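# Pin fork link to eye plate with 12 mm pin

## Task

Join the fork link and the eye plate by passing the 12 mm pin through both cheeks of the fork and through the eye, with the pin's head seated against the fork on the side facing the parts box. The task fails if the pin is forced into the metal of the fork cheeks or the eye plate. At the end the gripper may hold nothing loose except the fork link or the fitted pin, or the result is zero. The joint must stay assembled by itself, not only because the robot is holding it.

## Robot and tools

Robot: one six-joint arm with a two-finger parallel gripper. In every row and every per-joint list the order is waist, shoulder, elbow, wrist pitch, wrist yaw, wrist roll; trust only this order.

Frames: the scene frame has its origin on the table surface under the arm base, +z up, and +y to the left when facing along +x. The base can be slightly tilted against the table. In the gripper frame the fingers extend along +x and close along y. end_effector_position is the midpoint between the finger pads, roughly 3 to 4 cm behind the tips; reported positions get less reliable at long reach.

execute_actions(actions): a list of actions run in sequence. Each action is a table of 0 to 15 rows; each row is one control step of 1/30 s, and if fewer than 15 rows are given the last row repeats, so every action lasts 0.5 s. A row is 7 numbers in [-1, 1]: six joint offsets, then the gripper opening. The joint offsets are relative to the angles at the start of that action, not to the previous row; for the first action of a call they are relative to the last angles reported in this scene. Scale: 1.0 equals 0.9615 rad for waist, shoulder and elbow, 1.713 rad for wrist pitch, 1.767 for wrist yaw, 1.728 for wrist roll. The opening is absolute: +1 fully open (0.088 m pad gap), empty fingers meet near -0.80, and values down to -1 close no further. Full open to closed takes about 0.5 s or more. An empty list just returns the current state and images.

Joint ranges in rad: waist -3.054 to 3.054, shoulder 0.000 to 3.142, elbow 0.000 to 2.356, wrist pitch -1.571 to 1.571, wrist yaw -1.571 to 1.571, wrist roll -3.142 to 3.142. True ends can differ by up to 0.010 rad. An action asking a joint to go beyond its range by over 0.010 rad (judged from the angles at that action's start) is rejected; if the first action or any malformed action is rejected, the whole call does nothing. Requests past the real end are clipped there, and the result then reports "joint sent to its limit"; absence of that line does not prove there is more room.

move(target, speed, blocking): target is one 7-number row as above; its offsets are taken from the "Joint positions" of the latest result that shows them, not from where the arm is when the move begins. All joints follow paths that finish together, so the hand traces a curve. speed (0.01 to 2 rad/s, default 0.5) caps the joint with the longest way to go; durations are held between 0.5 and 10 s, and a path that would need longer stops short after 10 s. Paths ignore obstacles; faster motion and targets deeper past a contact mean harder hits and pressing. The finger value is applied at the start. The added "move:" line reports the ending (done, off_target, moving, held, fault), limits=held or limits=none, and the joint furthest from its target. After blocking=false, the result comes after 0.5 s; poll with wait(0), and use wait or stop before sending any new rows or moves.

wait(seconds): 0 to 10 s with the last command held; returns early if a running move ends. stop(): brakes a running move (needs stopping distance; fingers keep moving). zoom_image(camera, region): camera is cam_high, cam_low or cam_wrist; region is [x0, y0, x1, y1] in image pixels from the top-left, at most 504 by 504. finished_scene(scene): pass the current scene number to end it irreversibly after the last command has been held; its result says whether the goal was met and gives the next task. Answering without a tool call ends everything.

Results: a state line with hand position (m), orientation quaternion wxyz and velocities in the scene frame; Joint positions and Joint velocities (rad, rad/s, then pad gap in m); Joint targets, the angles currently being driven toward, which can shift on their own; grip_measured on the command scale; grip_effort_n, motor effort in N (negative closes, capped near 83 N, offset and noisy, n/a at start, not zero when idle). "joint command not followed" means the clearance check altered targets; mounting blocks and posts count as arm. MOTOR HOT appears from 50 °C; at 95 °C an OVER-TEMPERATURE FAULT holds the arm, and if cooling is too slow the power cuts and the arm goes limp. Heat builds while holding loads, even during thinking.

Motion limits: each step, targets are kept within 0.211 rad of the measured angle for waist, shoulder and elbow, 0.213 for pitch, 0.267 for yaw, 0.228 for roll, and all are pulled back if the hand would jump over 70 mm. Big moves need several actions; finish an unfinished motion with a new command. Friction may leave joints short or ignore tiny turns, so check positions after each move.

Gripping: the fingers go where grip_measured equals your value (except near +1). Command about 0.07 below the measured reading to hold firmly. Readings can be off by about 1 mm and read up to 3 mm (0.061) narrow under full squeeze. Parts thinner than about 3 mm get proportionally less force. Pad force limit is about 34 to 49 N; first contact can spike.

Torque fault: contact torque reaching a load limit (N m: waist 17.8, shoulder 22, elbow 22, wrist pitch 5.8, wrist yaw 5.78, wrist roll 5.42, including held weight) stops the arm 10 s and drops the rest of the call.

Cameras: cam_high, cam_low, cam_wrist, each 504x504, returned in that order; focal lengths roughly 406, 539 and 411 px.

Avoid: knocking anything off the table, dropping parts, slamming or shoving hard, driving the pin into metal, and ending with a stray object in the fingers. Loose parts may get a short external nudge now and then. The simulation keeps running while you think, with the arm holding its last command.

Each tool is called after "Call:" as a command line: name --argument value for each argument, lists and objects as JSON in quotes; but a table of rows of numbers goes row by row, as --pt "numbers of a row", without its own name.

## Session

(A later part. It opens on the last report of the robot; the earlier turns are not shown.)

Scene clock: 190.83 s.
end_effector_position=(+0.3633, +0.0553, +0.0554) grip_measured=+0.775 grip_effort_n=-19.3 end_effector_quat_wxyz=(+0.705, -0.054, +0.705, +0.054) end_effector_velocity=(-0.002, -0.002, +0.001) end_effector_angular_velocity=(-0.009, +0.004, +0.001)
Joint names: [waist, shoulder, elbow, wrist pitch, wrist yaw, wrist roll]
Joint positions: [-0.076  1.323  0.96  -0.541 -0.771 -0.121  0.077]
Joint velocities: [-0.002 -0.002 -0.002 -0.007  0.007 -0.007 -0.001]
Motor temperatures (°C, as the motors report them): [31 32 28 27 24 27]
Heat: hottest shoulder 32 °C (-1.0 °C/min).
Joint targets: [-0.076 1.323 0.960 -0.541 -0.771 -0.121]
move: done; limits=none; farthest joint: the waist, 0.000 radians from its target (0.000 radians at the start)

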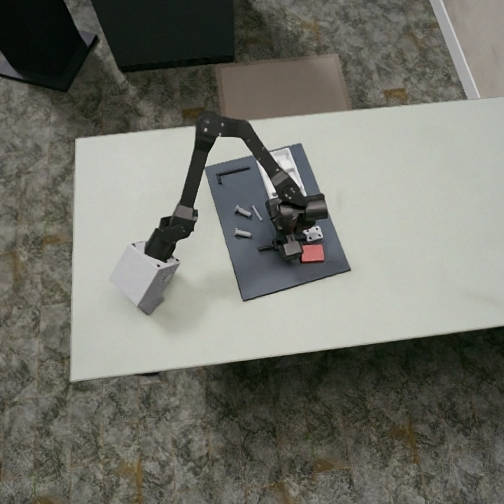

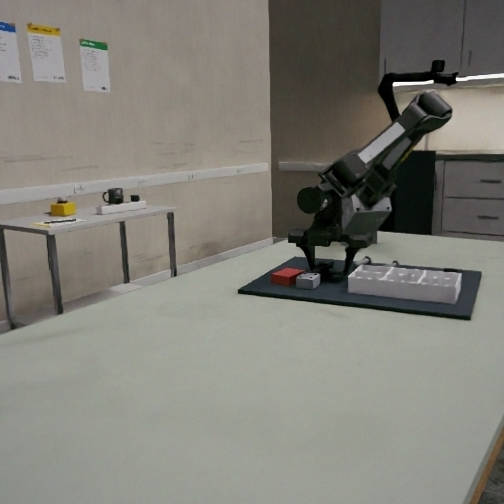

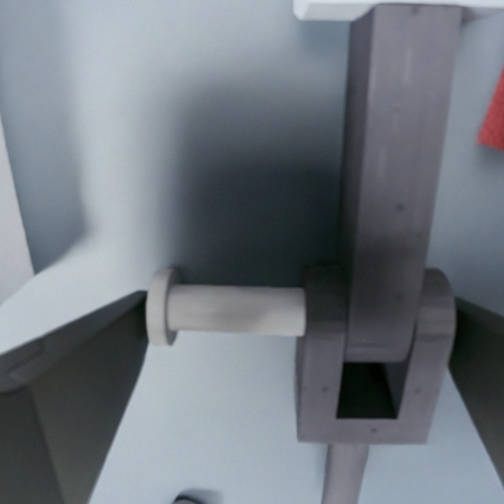

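Call:
move --target '[0,0,0,0,0,0,0.72]'

Call:
move --target '[0,0,0,0,0,0,0.69]'

Scene clock: 194.70 s.
end_effector_position=(+0.3633, +0.0553, +0.0554) grip_measured=+0.724 grip_effort_n=-19.8 end_effector_quat_wxyz=(+0.705, -0.054, +0.705, +0.054) end_effector_velocity=(-0.002, +0.003, +0.001) end_effector_angular_velocity=(+0.020, +0.005, +0.015)
Joint names: [waist, shoulder, elbow, wrist pitch, wrist yaw, wrist roll]
Joint positions: [-0.076  1.323  0.96  -0.541 -0.771 -0.121  0.074]
Joint velocities: [-0.002 -0.002 -0.002 -0.007 -0.022 -0.022 -0.   ]
Motor temperatures (°C, as the motors report them): [31 33 28 27 24 27]
Heat: hottest shoulder 33 °C (+0.0 °C/min).
Joint targets: [-0.076 1.323 0.960 -0.541 -0.771 -0.121]
move: done; limits=none; farthest joint: the waist, 0.000 radians from its target (0.000 radians at the start)

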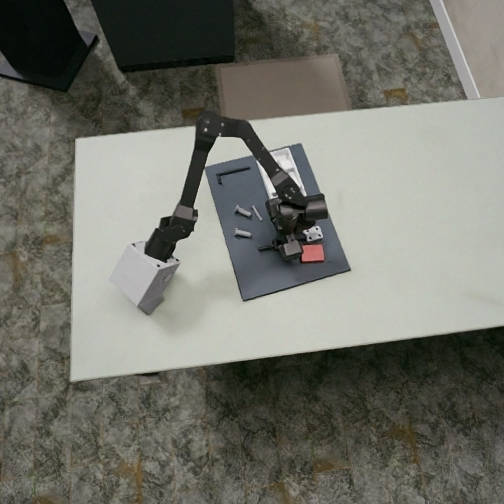

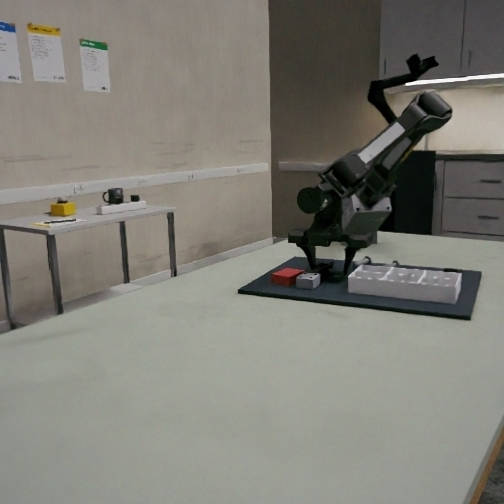

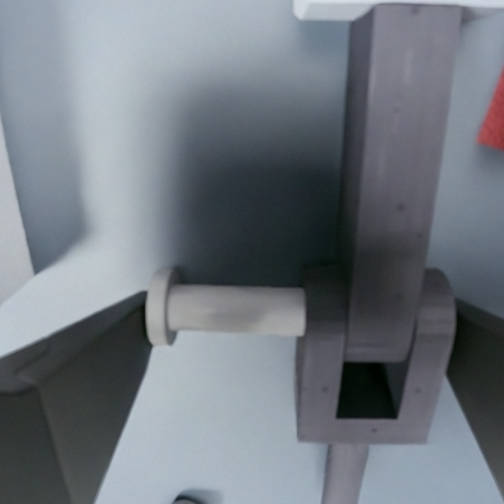

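Scene clock: 195.20 s.
end_effector_position=(+0.3633, +0.0553, +0.0554) grip_measured=+0.694 grip_effort_n=-19.8 end_effector_quat_wxyz=(+0.705, -0.054, +0.705, +0.054) end_effector_velocity=(-0.002, +0.004, -0.000) end_effector_angular_velocity=(+0.023, +0.007, +0.004)
Joint names: [waist, shoulder, elbow, wrist pitch, wrist yaw, wrist roll]
Joint positions: [-0.076  1.323  0.96  -0.541 -0.771 -0.121  0.073]
Joint velocities: [ 0.002 -0.002 -0.002 -0.007 -0.022 -0.007 -0.   ]
Motor temperatures (°C, as the motors report them): [31 33 28 27 24 27]
Heat: hottest shoulder 33 °C (+0.0 °C/min).
Joint targets: [-0.076 1.323 0.960 -0.541 -0.771 -0.121]
move: done; limits=none; farthest joint: the waist, 0.000 radians from its target (0.000 radians at the start)

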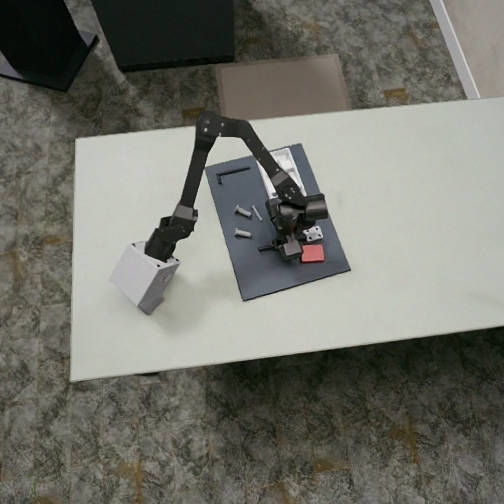

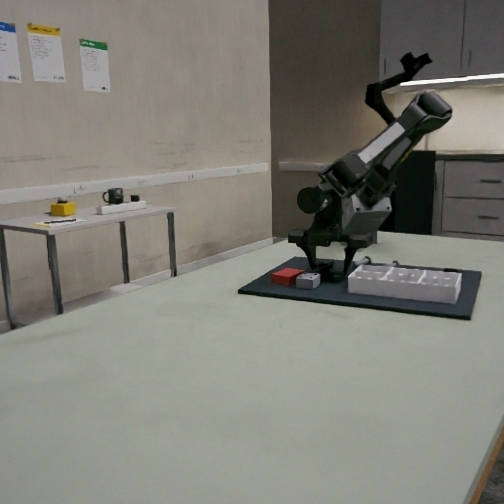

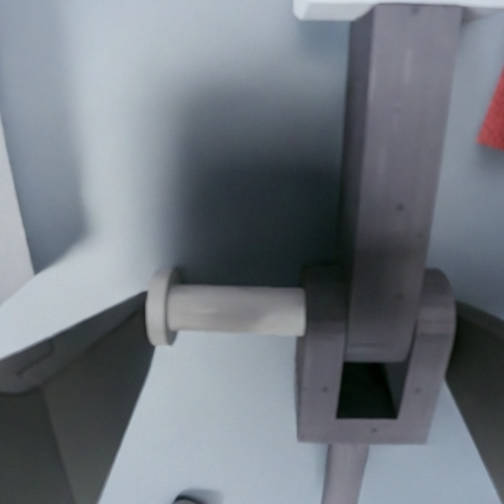

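Push with waist only (−n with upward drift lifts the head).

Call:
move --target '[-0.016,0,0,0,0,-0.004,0.675]' --speed 0.015

Scene clock: 198.37 s.
end_effector_position=(+0.3643, +0.0522, +0.0574) grip_measured=+0.679 grip_effort_n=-19.8 end_effector_quat_wxyz=(+0.707, -0.055, +0.703, +0.050) end_effector_velocity=(-0.002, +0.001, +0.001) end_effector_angular_velocity=(+0.006, +0.004, +0.001)
Joint names: [waist, shoulder, elbow, wrist pitch, wrist yaw, wrist roll]
Joint positions: [-0.087  1.323  0.96  -0.541 -0.771 -0.125  0.072]
Joint velocities: [-0.002 -0.002 -0.002 -0.007 -0.007 -0.007 -0.   ]
Motor temperatures (°C, as the motors report them): [31 33 28 27 24 27]
Heat: hottest shoulder 33 °C (+0.0 °C/min).
Joint targets: [-0.092 1.323 0.960 -0.541 -0.771 -0.128]
move: done; limits=none; farthest joint: the waist, 0.004 radians from its target (0.016 radians at the start)

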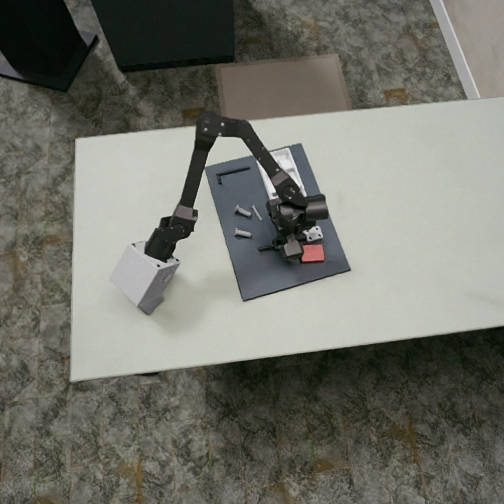

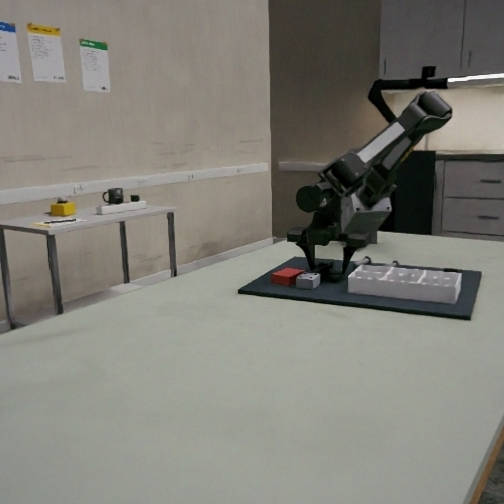

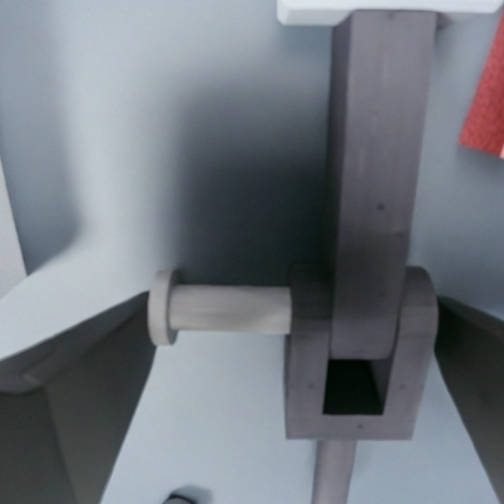

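Call:
move --target '[-0.022,0.024,0,0.003,-0.008,-0.016,0.675]' --speed 0.03

Call:
execute_actions --actions '[[[0,0,0,0,0,0,0.66],[0,0,0,0,0,0,0.65],[0,0,0,0,0,0,0.64],[0,0,0,0,0,0,0.63],[0,0,0,0,0,0,0.62],[0,0,0,0,0,0,0.61],[0,0,0,0,0,0,0.60],[0,0,0,0,0,0,0.59],[0,0,0,0,0,0,0.58],[0,0,0,0,0,0,0.57],[0,0,0,0,0,0,0.56],[0,0,0,0,0,0,0.55],[0,0,0,0,0,0,0.54],[0,0,0,0,0,0,0.53],[0,0,0,0,0,0,0.52]],[[0,0,0,0,0,0,0.51],[0,0,0,0,0,0,0.5],[0,0,0,0,0,0,0.49],[0,0,0,0,0,0,0.48]]]'

Call:
move --target '[-0.016,0.012,0,0.002,0,-0.006,0.48]' --speed 0.015

Scene clock: 203.57 s.
end_effector_position=(+0.3648, +0.0492, +0.0577) grip_measured=+0.679 grip_effort_n=-19.8 end_effector_quat_wxyz=(+0.708, -0.056, +0.702, +0.057) end_effector_velocity=(-0.002, +0.001, +0.001) end_effector_angular_velocity=(+0.006, +0.004, +0.015)
Joint names: [waist, shoulder, elbow, wrist pitch, wrist yaw, wrist roll]
Joint positions: [-0.101  1.333  0.96  -0.538 -0.789 -0.149  0.072]
Joint velocities: [-0.002 -0.002 -0.002 -0.007 -0.007 -0.022 -0.   ]
Motor temperatures (°C, as the motors report them): [31 33 28 27 24 27]
Heat: hottest shoulder 33 °C (+0.0 °C/min).
Joint targets: [-0.108 1.346 0.960 -0.536 -0.785 -0.152]
move: off_target; limits=none; farthest joint: the shoulder, 0.013 radians from its target (0.023 radians at the start)

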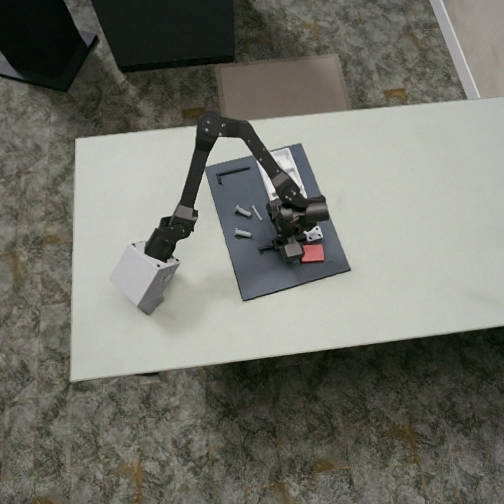

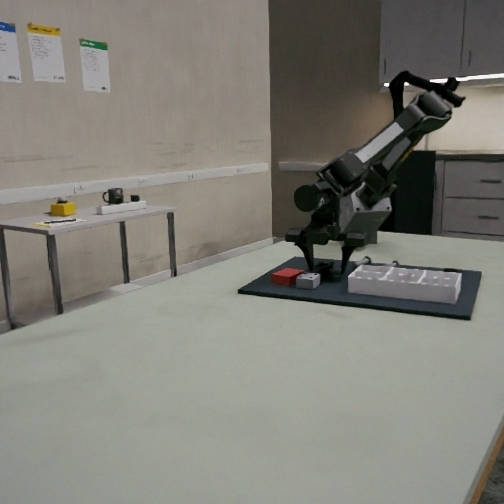

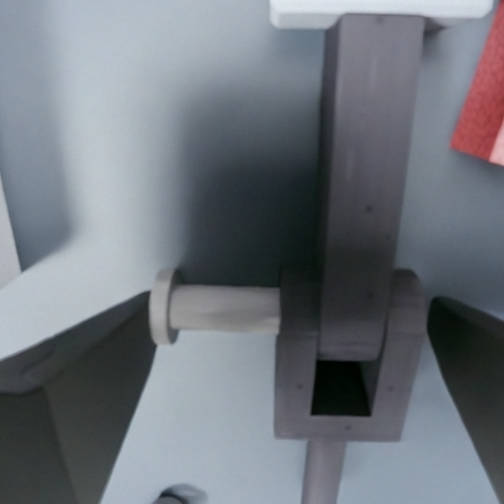

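Scene clock: 204.57 s.
end_effector_position=(+0.3646, +0.0515, +0.0572) grip_measured=+0.487 grip_effort_n=-33.3 end_effector_quat_wxyz=(+0.707, -0.053, +0.702, +0.062) end_effector_velocity=(-0.004, +0.001, +0.001) end_effector_angular_velocity=(+0.006, +0.014, -0.010)
Joint names: [waist, shoulder, elbow, wrist pitch, wrist yaw, wrist roll]
Joint positions: [-0.098  1.333  0.96  -0.538 -0.798 -0.149  0.063]
Joint velocities: [-0.002 -0.002 -0.002 -0.022 -0.007 -0.007 -0.001]
Motor temperatures (°C, as the motors report them): [31 33 28 27 24 27]
Heat: hottest shoulder 33 °C (+0.0 °C/min).
Joint targets: [-0.098 1.333 0.960 -0.538 -0.796 -0.149]

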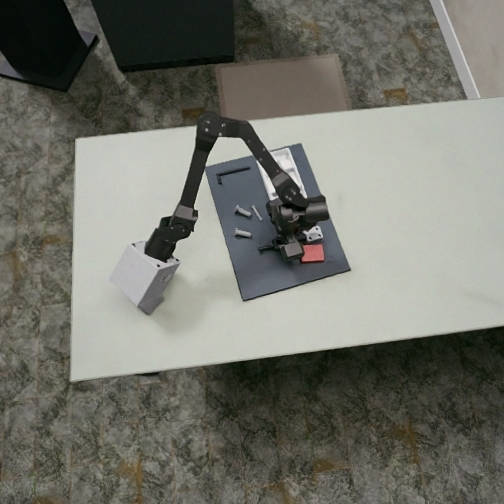

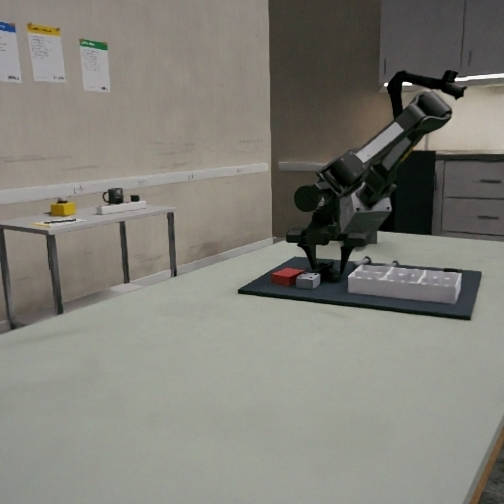

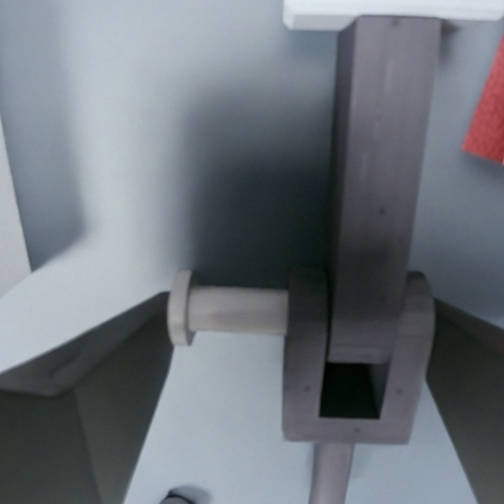

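Scene clock: 205.80 s.
end_effector_position=(+0.3657, +0.0484, +0.0589) grip_measured=+0.484 grip_effort_n=-19.8 end_effector_quat_wxyz=(+0.710, -0.056, +0.700, +0.060) end_effector_velocity=(+0.000, -0.000, -0.000) end_effector_angular_velocity=(+0.006, -0.003, +0.022)
Joint names: [waist, shoulder, elbow, wrist pitch, wrist yaw, wrist roll]
Joint positions: [-0.109  1.334  0.96  -0.536 -0.799 -0.156  0.063]
Joint velocities: [-0.002  0.002 -0.002  0.007 -0.007 -0.022 -0.   ]
Motor temperatures (°C, as the motors report them): [31 33 28 27 24 27]
Heat: hottest shoulder 33 °C (+0.0 °C/min).
Joint targets: [-0.113 1.345 0.960 -0.534 -0.798 -0.159]
move: done; limits=none; farthest joint: the shoulder, 0.010 radians from its target (0.011 radians at the start)

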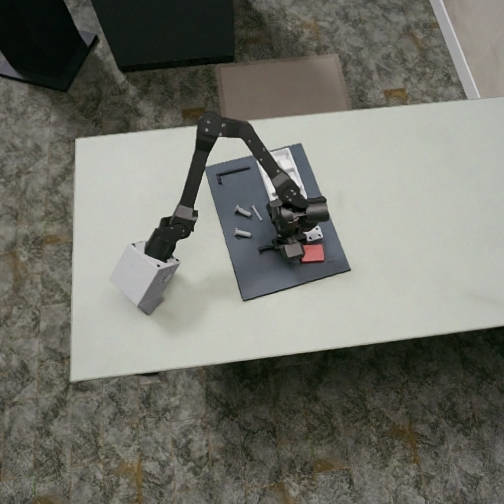

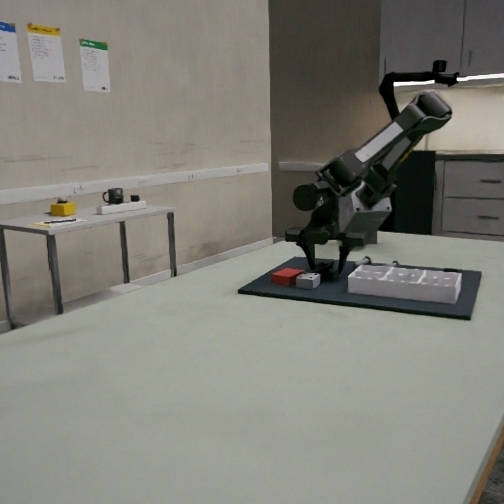

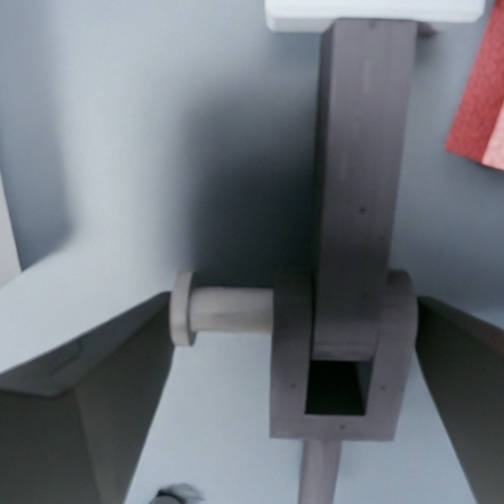

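Upward drift frees it. Repeat.

Call:
move --target '[-0.018,0.013,0,0,0.005,-0.006,0.48]' --speed 0.015

Scene clock: 209.17 s.
end_effector_position=(+0.3666, +0.0441, +0.0608) grip_measured=+0.484 grip_effort_n=-19.3 end_effector_quat_wxyz=(+0.712, -0.059, +0.698, +0.056) end_effector_velocity=(-0.005, +0.002, -0.000) end_effector_angular_velocity=(+0.009, +0.017, -0.007)
Joint names: [waist, shoulder, elbow, wrist pitch, wrist yaw, wrist roll]
Joint positions: [-0.122  1.337  0.96  -0.536 -0.797 -0.163  0.063]
Joint velocities: [ 0.002 -0.002 -0.002 -0.022 -0.007 -0.007  0.   ]
Motor temperatures (°C, as the motors report them): [32 33 28 27 24 27]
Heat: hottest shoulder 33 °C (+0.0 °C/min).
Joint targets: [-0.126 1.347 0.960 -0.536 -0.790 -0.167]
move: done; limits=none; farthest joint: the shoulder, 0.010 radians from its target (0.012 radians at the start)

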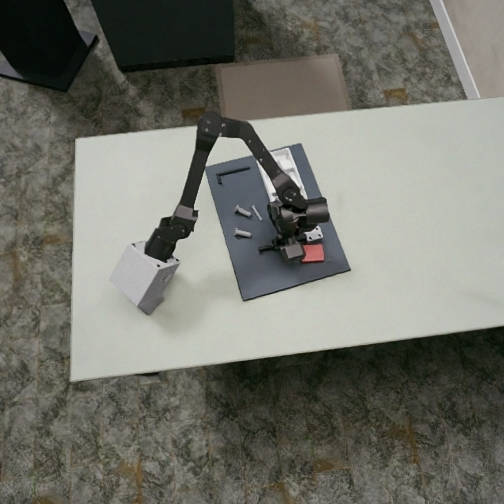

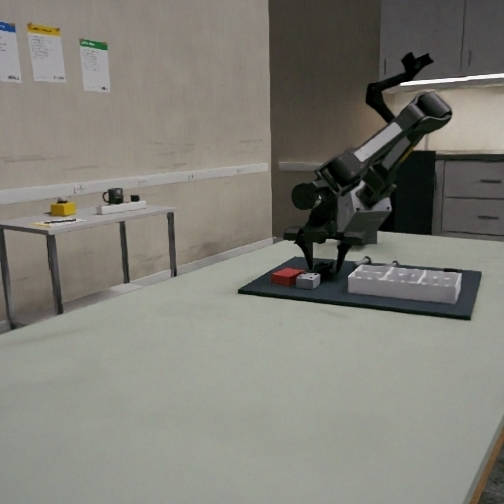

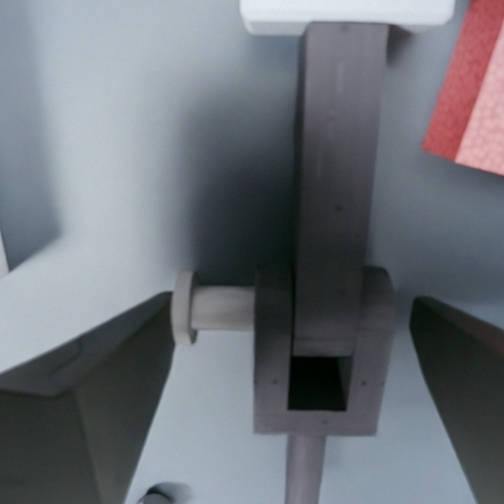

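Call:
move --target '[-0.018,0.020,0,0.003,0.004,-0.008,0.48]' --speed 0.015

Scene clock: 216.23 s.
end_effector_position=(+0.3675, +0.0390, +0.0616) grip_measured=+0.484 grip_effort_n=-19.3 end_effector_quat_wxyz=(+0.713, -0.062, +0.696, +0.053) end_effector_velocity=(-0.002, +0.003, +0.001) end_effector_angular_velocity=(+0.020, +0.004, +0.016)
Joint names: [waist, shoulder, elbow, wrist pitch, wrist yaw, wrist roll]
Joint positions: [-0.135  1.345  0.96  -0.531 -0.797 -0.174  0.063]
Joint velocities: [-0.002 -0.002 -0.002 -0.007 -0.022 -0.022 -0.   ]
Motor temperatures (°C, as the motors report them): [32 32 28 27 24 27]
Heat: hottest waist 32 °C (-1.0 °C/min).
Joint targets: [-0.139 1.356 0.960 -0.530 -0.790 -0.177]
move: off_target; limits=none; farthest joint: the shoulder, 0.011 radians from its target (0.019 radians at the start)

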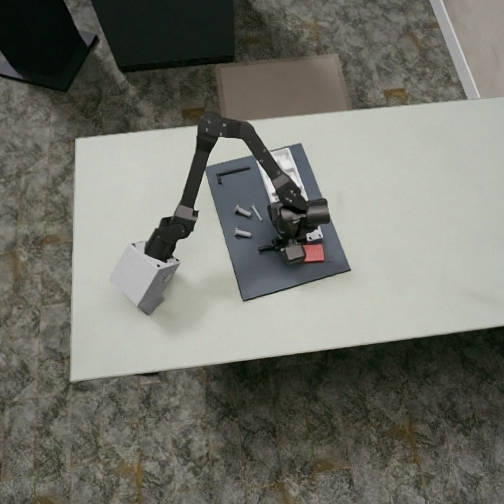

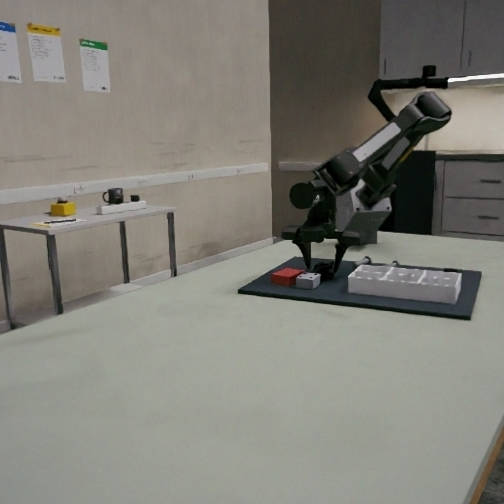

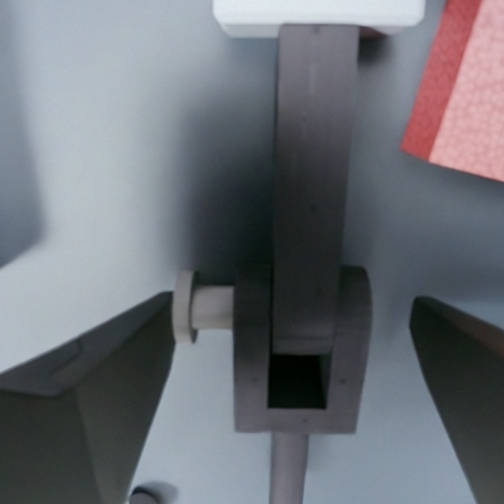

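Through. ~11 mm remaining.

Call:
move --target '[-0.034,0.036,0,0.008,0.004,-0.016,0.48]' --speed 0.025

Scene clock: 220.07 s.
end_effector_position=(+0.3689, +0.0281, +0.0622) grip_measured=+0.484 grip_effort_n=-19.8 end_effector_quat_wxyz=(+0.715, -0.069, +0.694, +0.049) end_effector_velocity=(+0.001, +0.001, +0.001) end_effector_angular_velocity=(+0.005, -0.006, +0.026)
Joint names: [waist, shoulder, elbow, wrist pitch, wrist yaw, wrist roll]
Joint positions: [-0.16   1.365  0.96  -0.52  -0.797 -0.198  0.063]
Joint velocities: [-0.002 -0.002 -0.002  0.007 -0.007 -0.022 -0.   ]
Motor temperatures (°C, as the motors report them): [32 32 28 27 24 27]
Heat: hottest waist 32 °C (-1.0 °C/min).
Joint targets: [-0.168 1.379 0.960 -0.518 -0.790 -0.202]
move: off_target; limits=none; farthest joint: the shoulder, 0.014 radians from its target (0.035 radians at the start)

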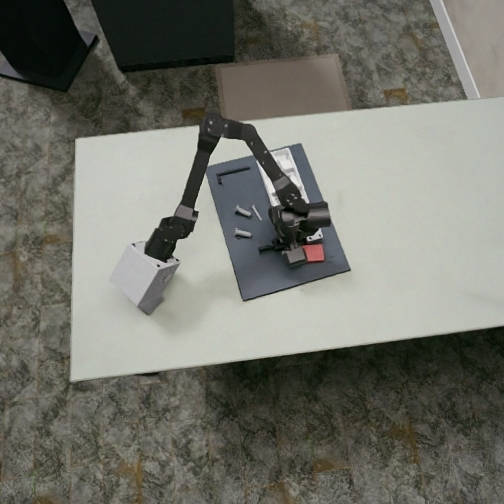

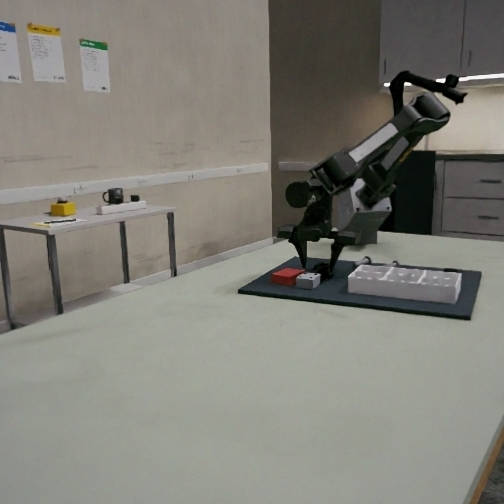

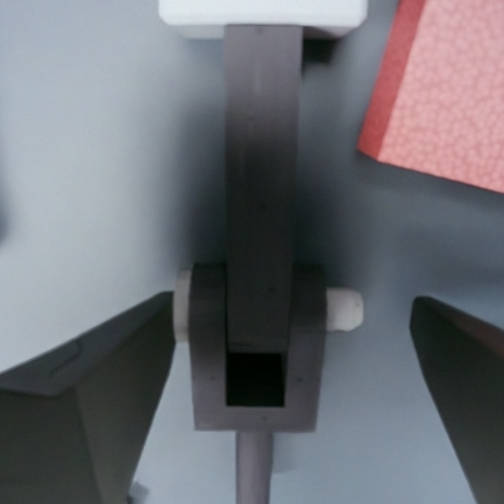

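Call:
move --target '[-0.1,-0.07,0.08,-0.12,-0.04,-0.07,0.8]' --speed 0.3

Scene clock: 222.90 s.
end_effector_position=(+0.3706, +0.0371, +0.0994) grip_measured=+0.796 grip_effort_n=18.4 end_effector_quat_wxyz=(+0.717, -0.069, +0.691, +0.057) end_effector_velocity=(+0.001, +0.003, +0.001) end_effector_angular_velocity=(+0.019, -0.009, +0.012)
Joint names: [waist, shoulder, elbow, wrist pitch, wrist yaw, wrist roll]
Joint positions: [-0.253  1.307  1.03  -0.724 -0.863 -0.316  0.078]
Joint velocities: [-0.002 -0.002 -0.002  0.007 -0.022 -0.007  0.   ]
Motor temperatures (°C, as the motors report them): [32 32 28 27 24 27]
Heat: hottest waist 32 °C (-1.0 °C/min).
Joint targets: [-0.256 1.298 1.037 -0.726 -0.868 -0.319]
move: done; limits=none; farthest joint: the shoulder, 0.009 radians from its target (0.068 radians at the start)

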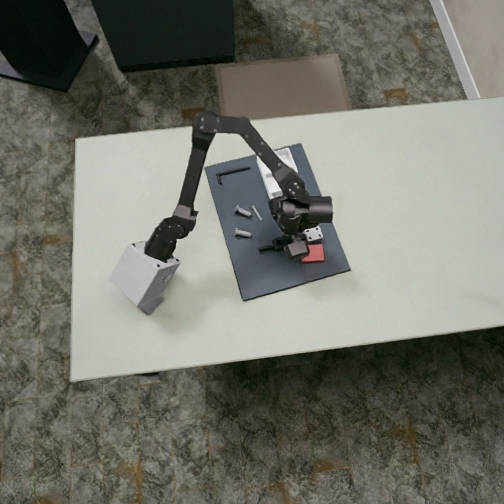

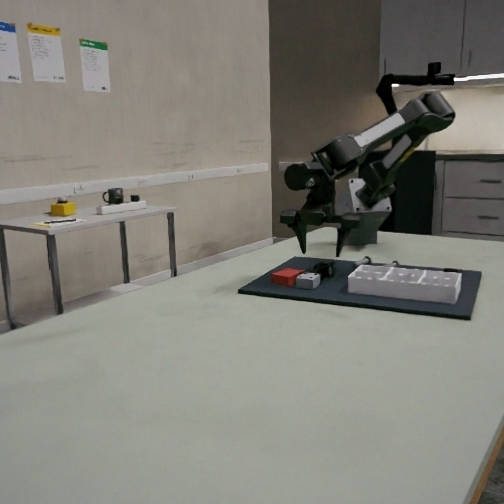

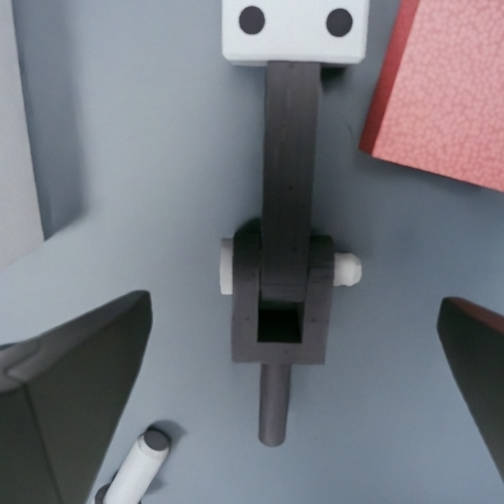

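Call:
finished_scene --scene 2

The scene is finished: the task was done.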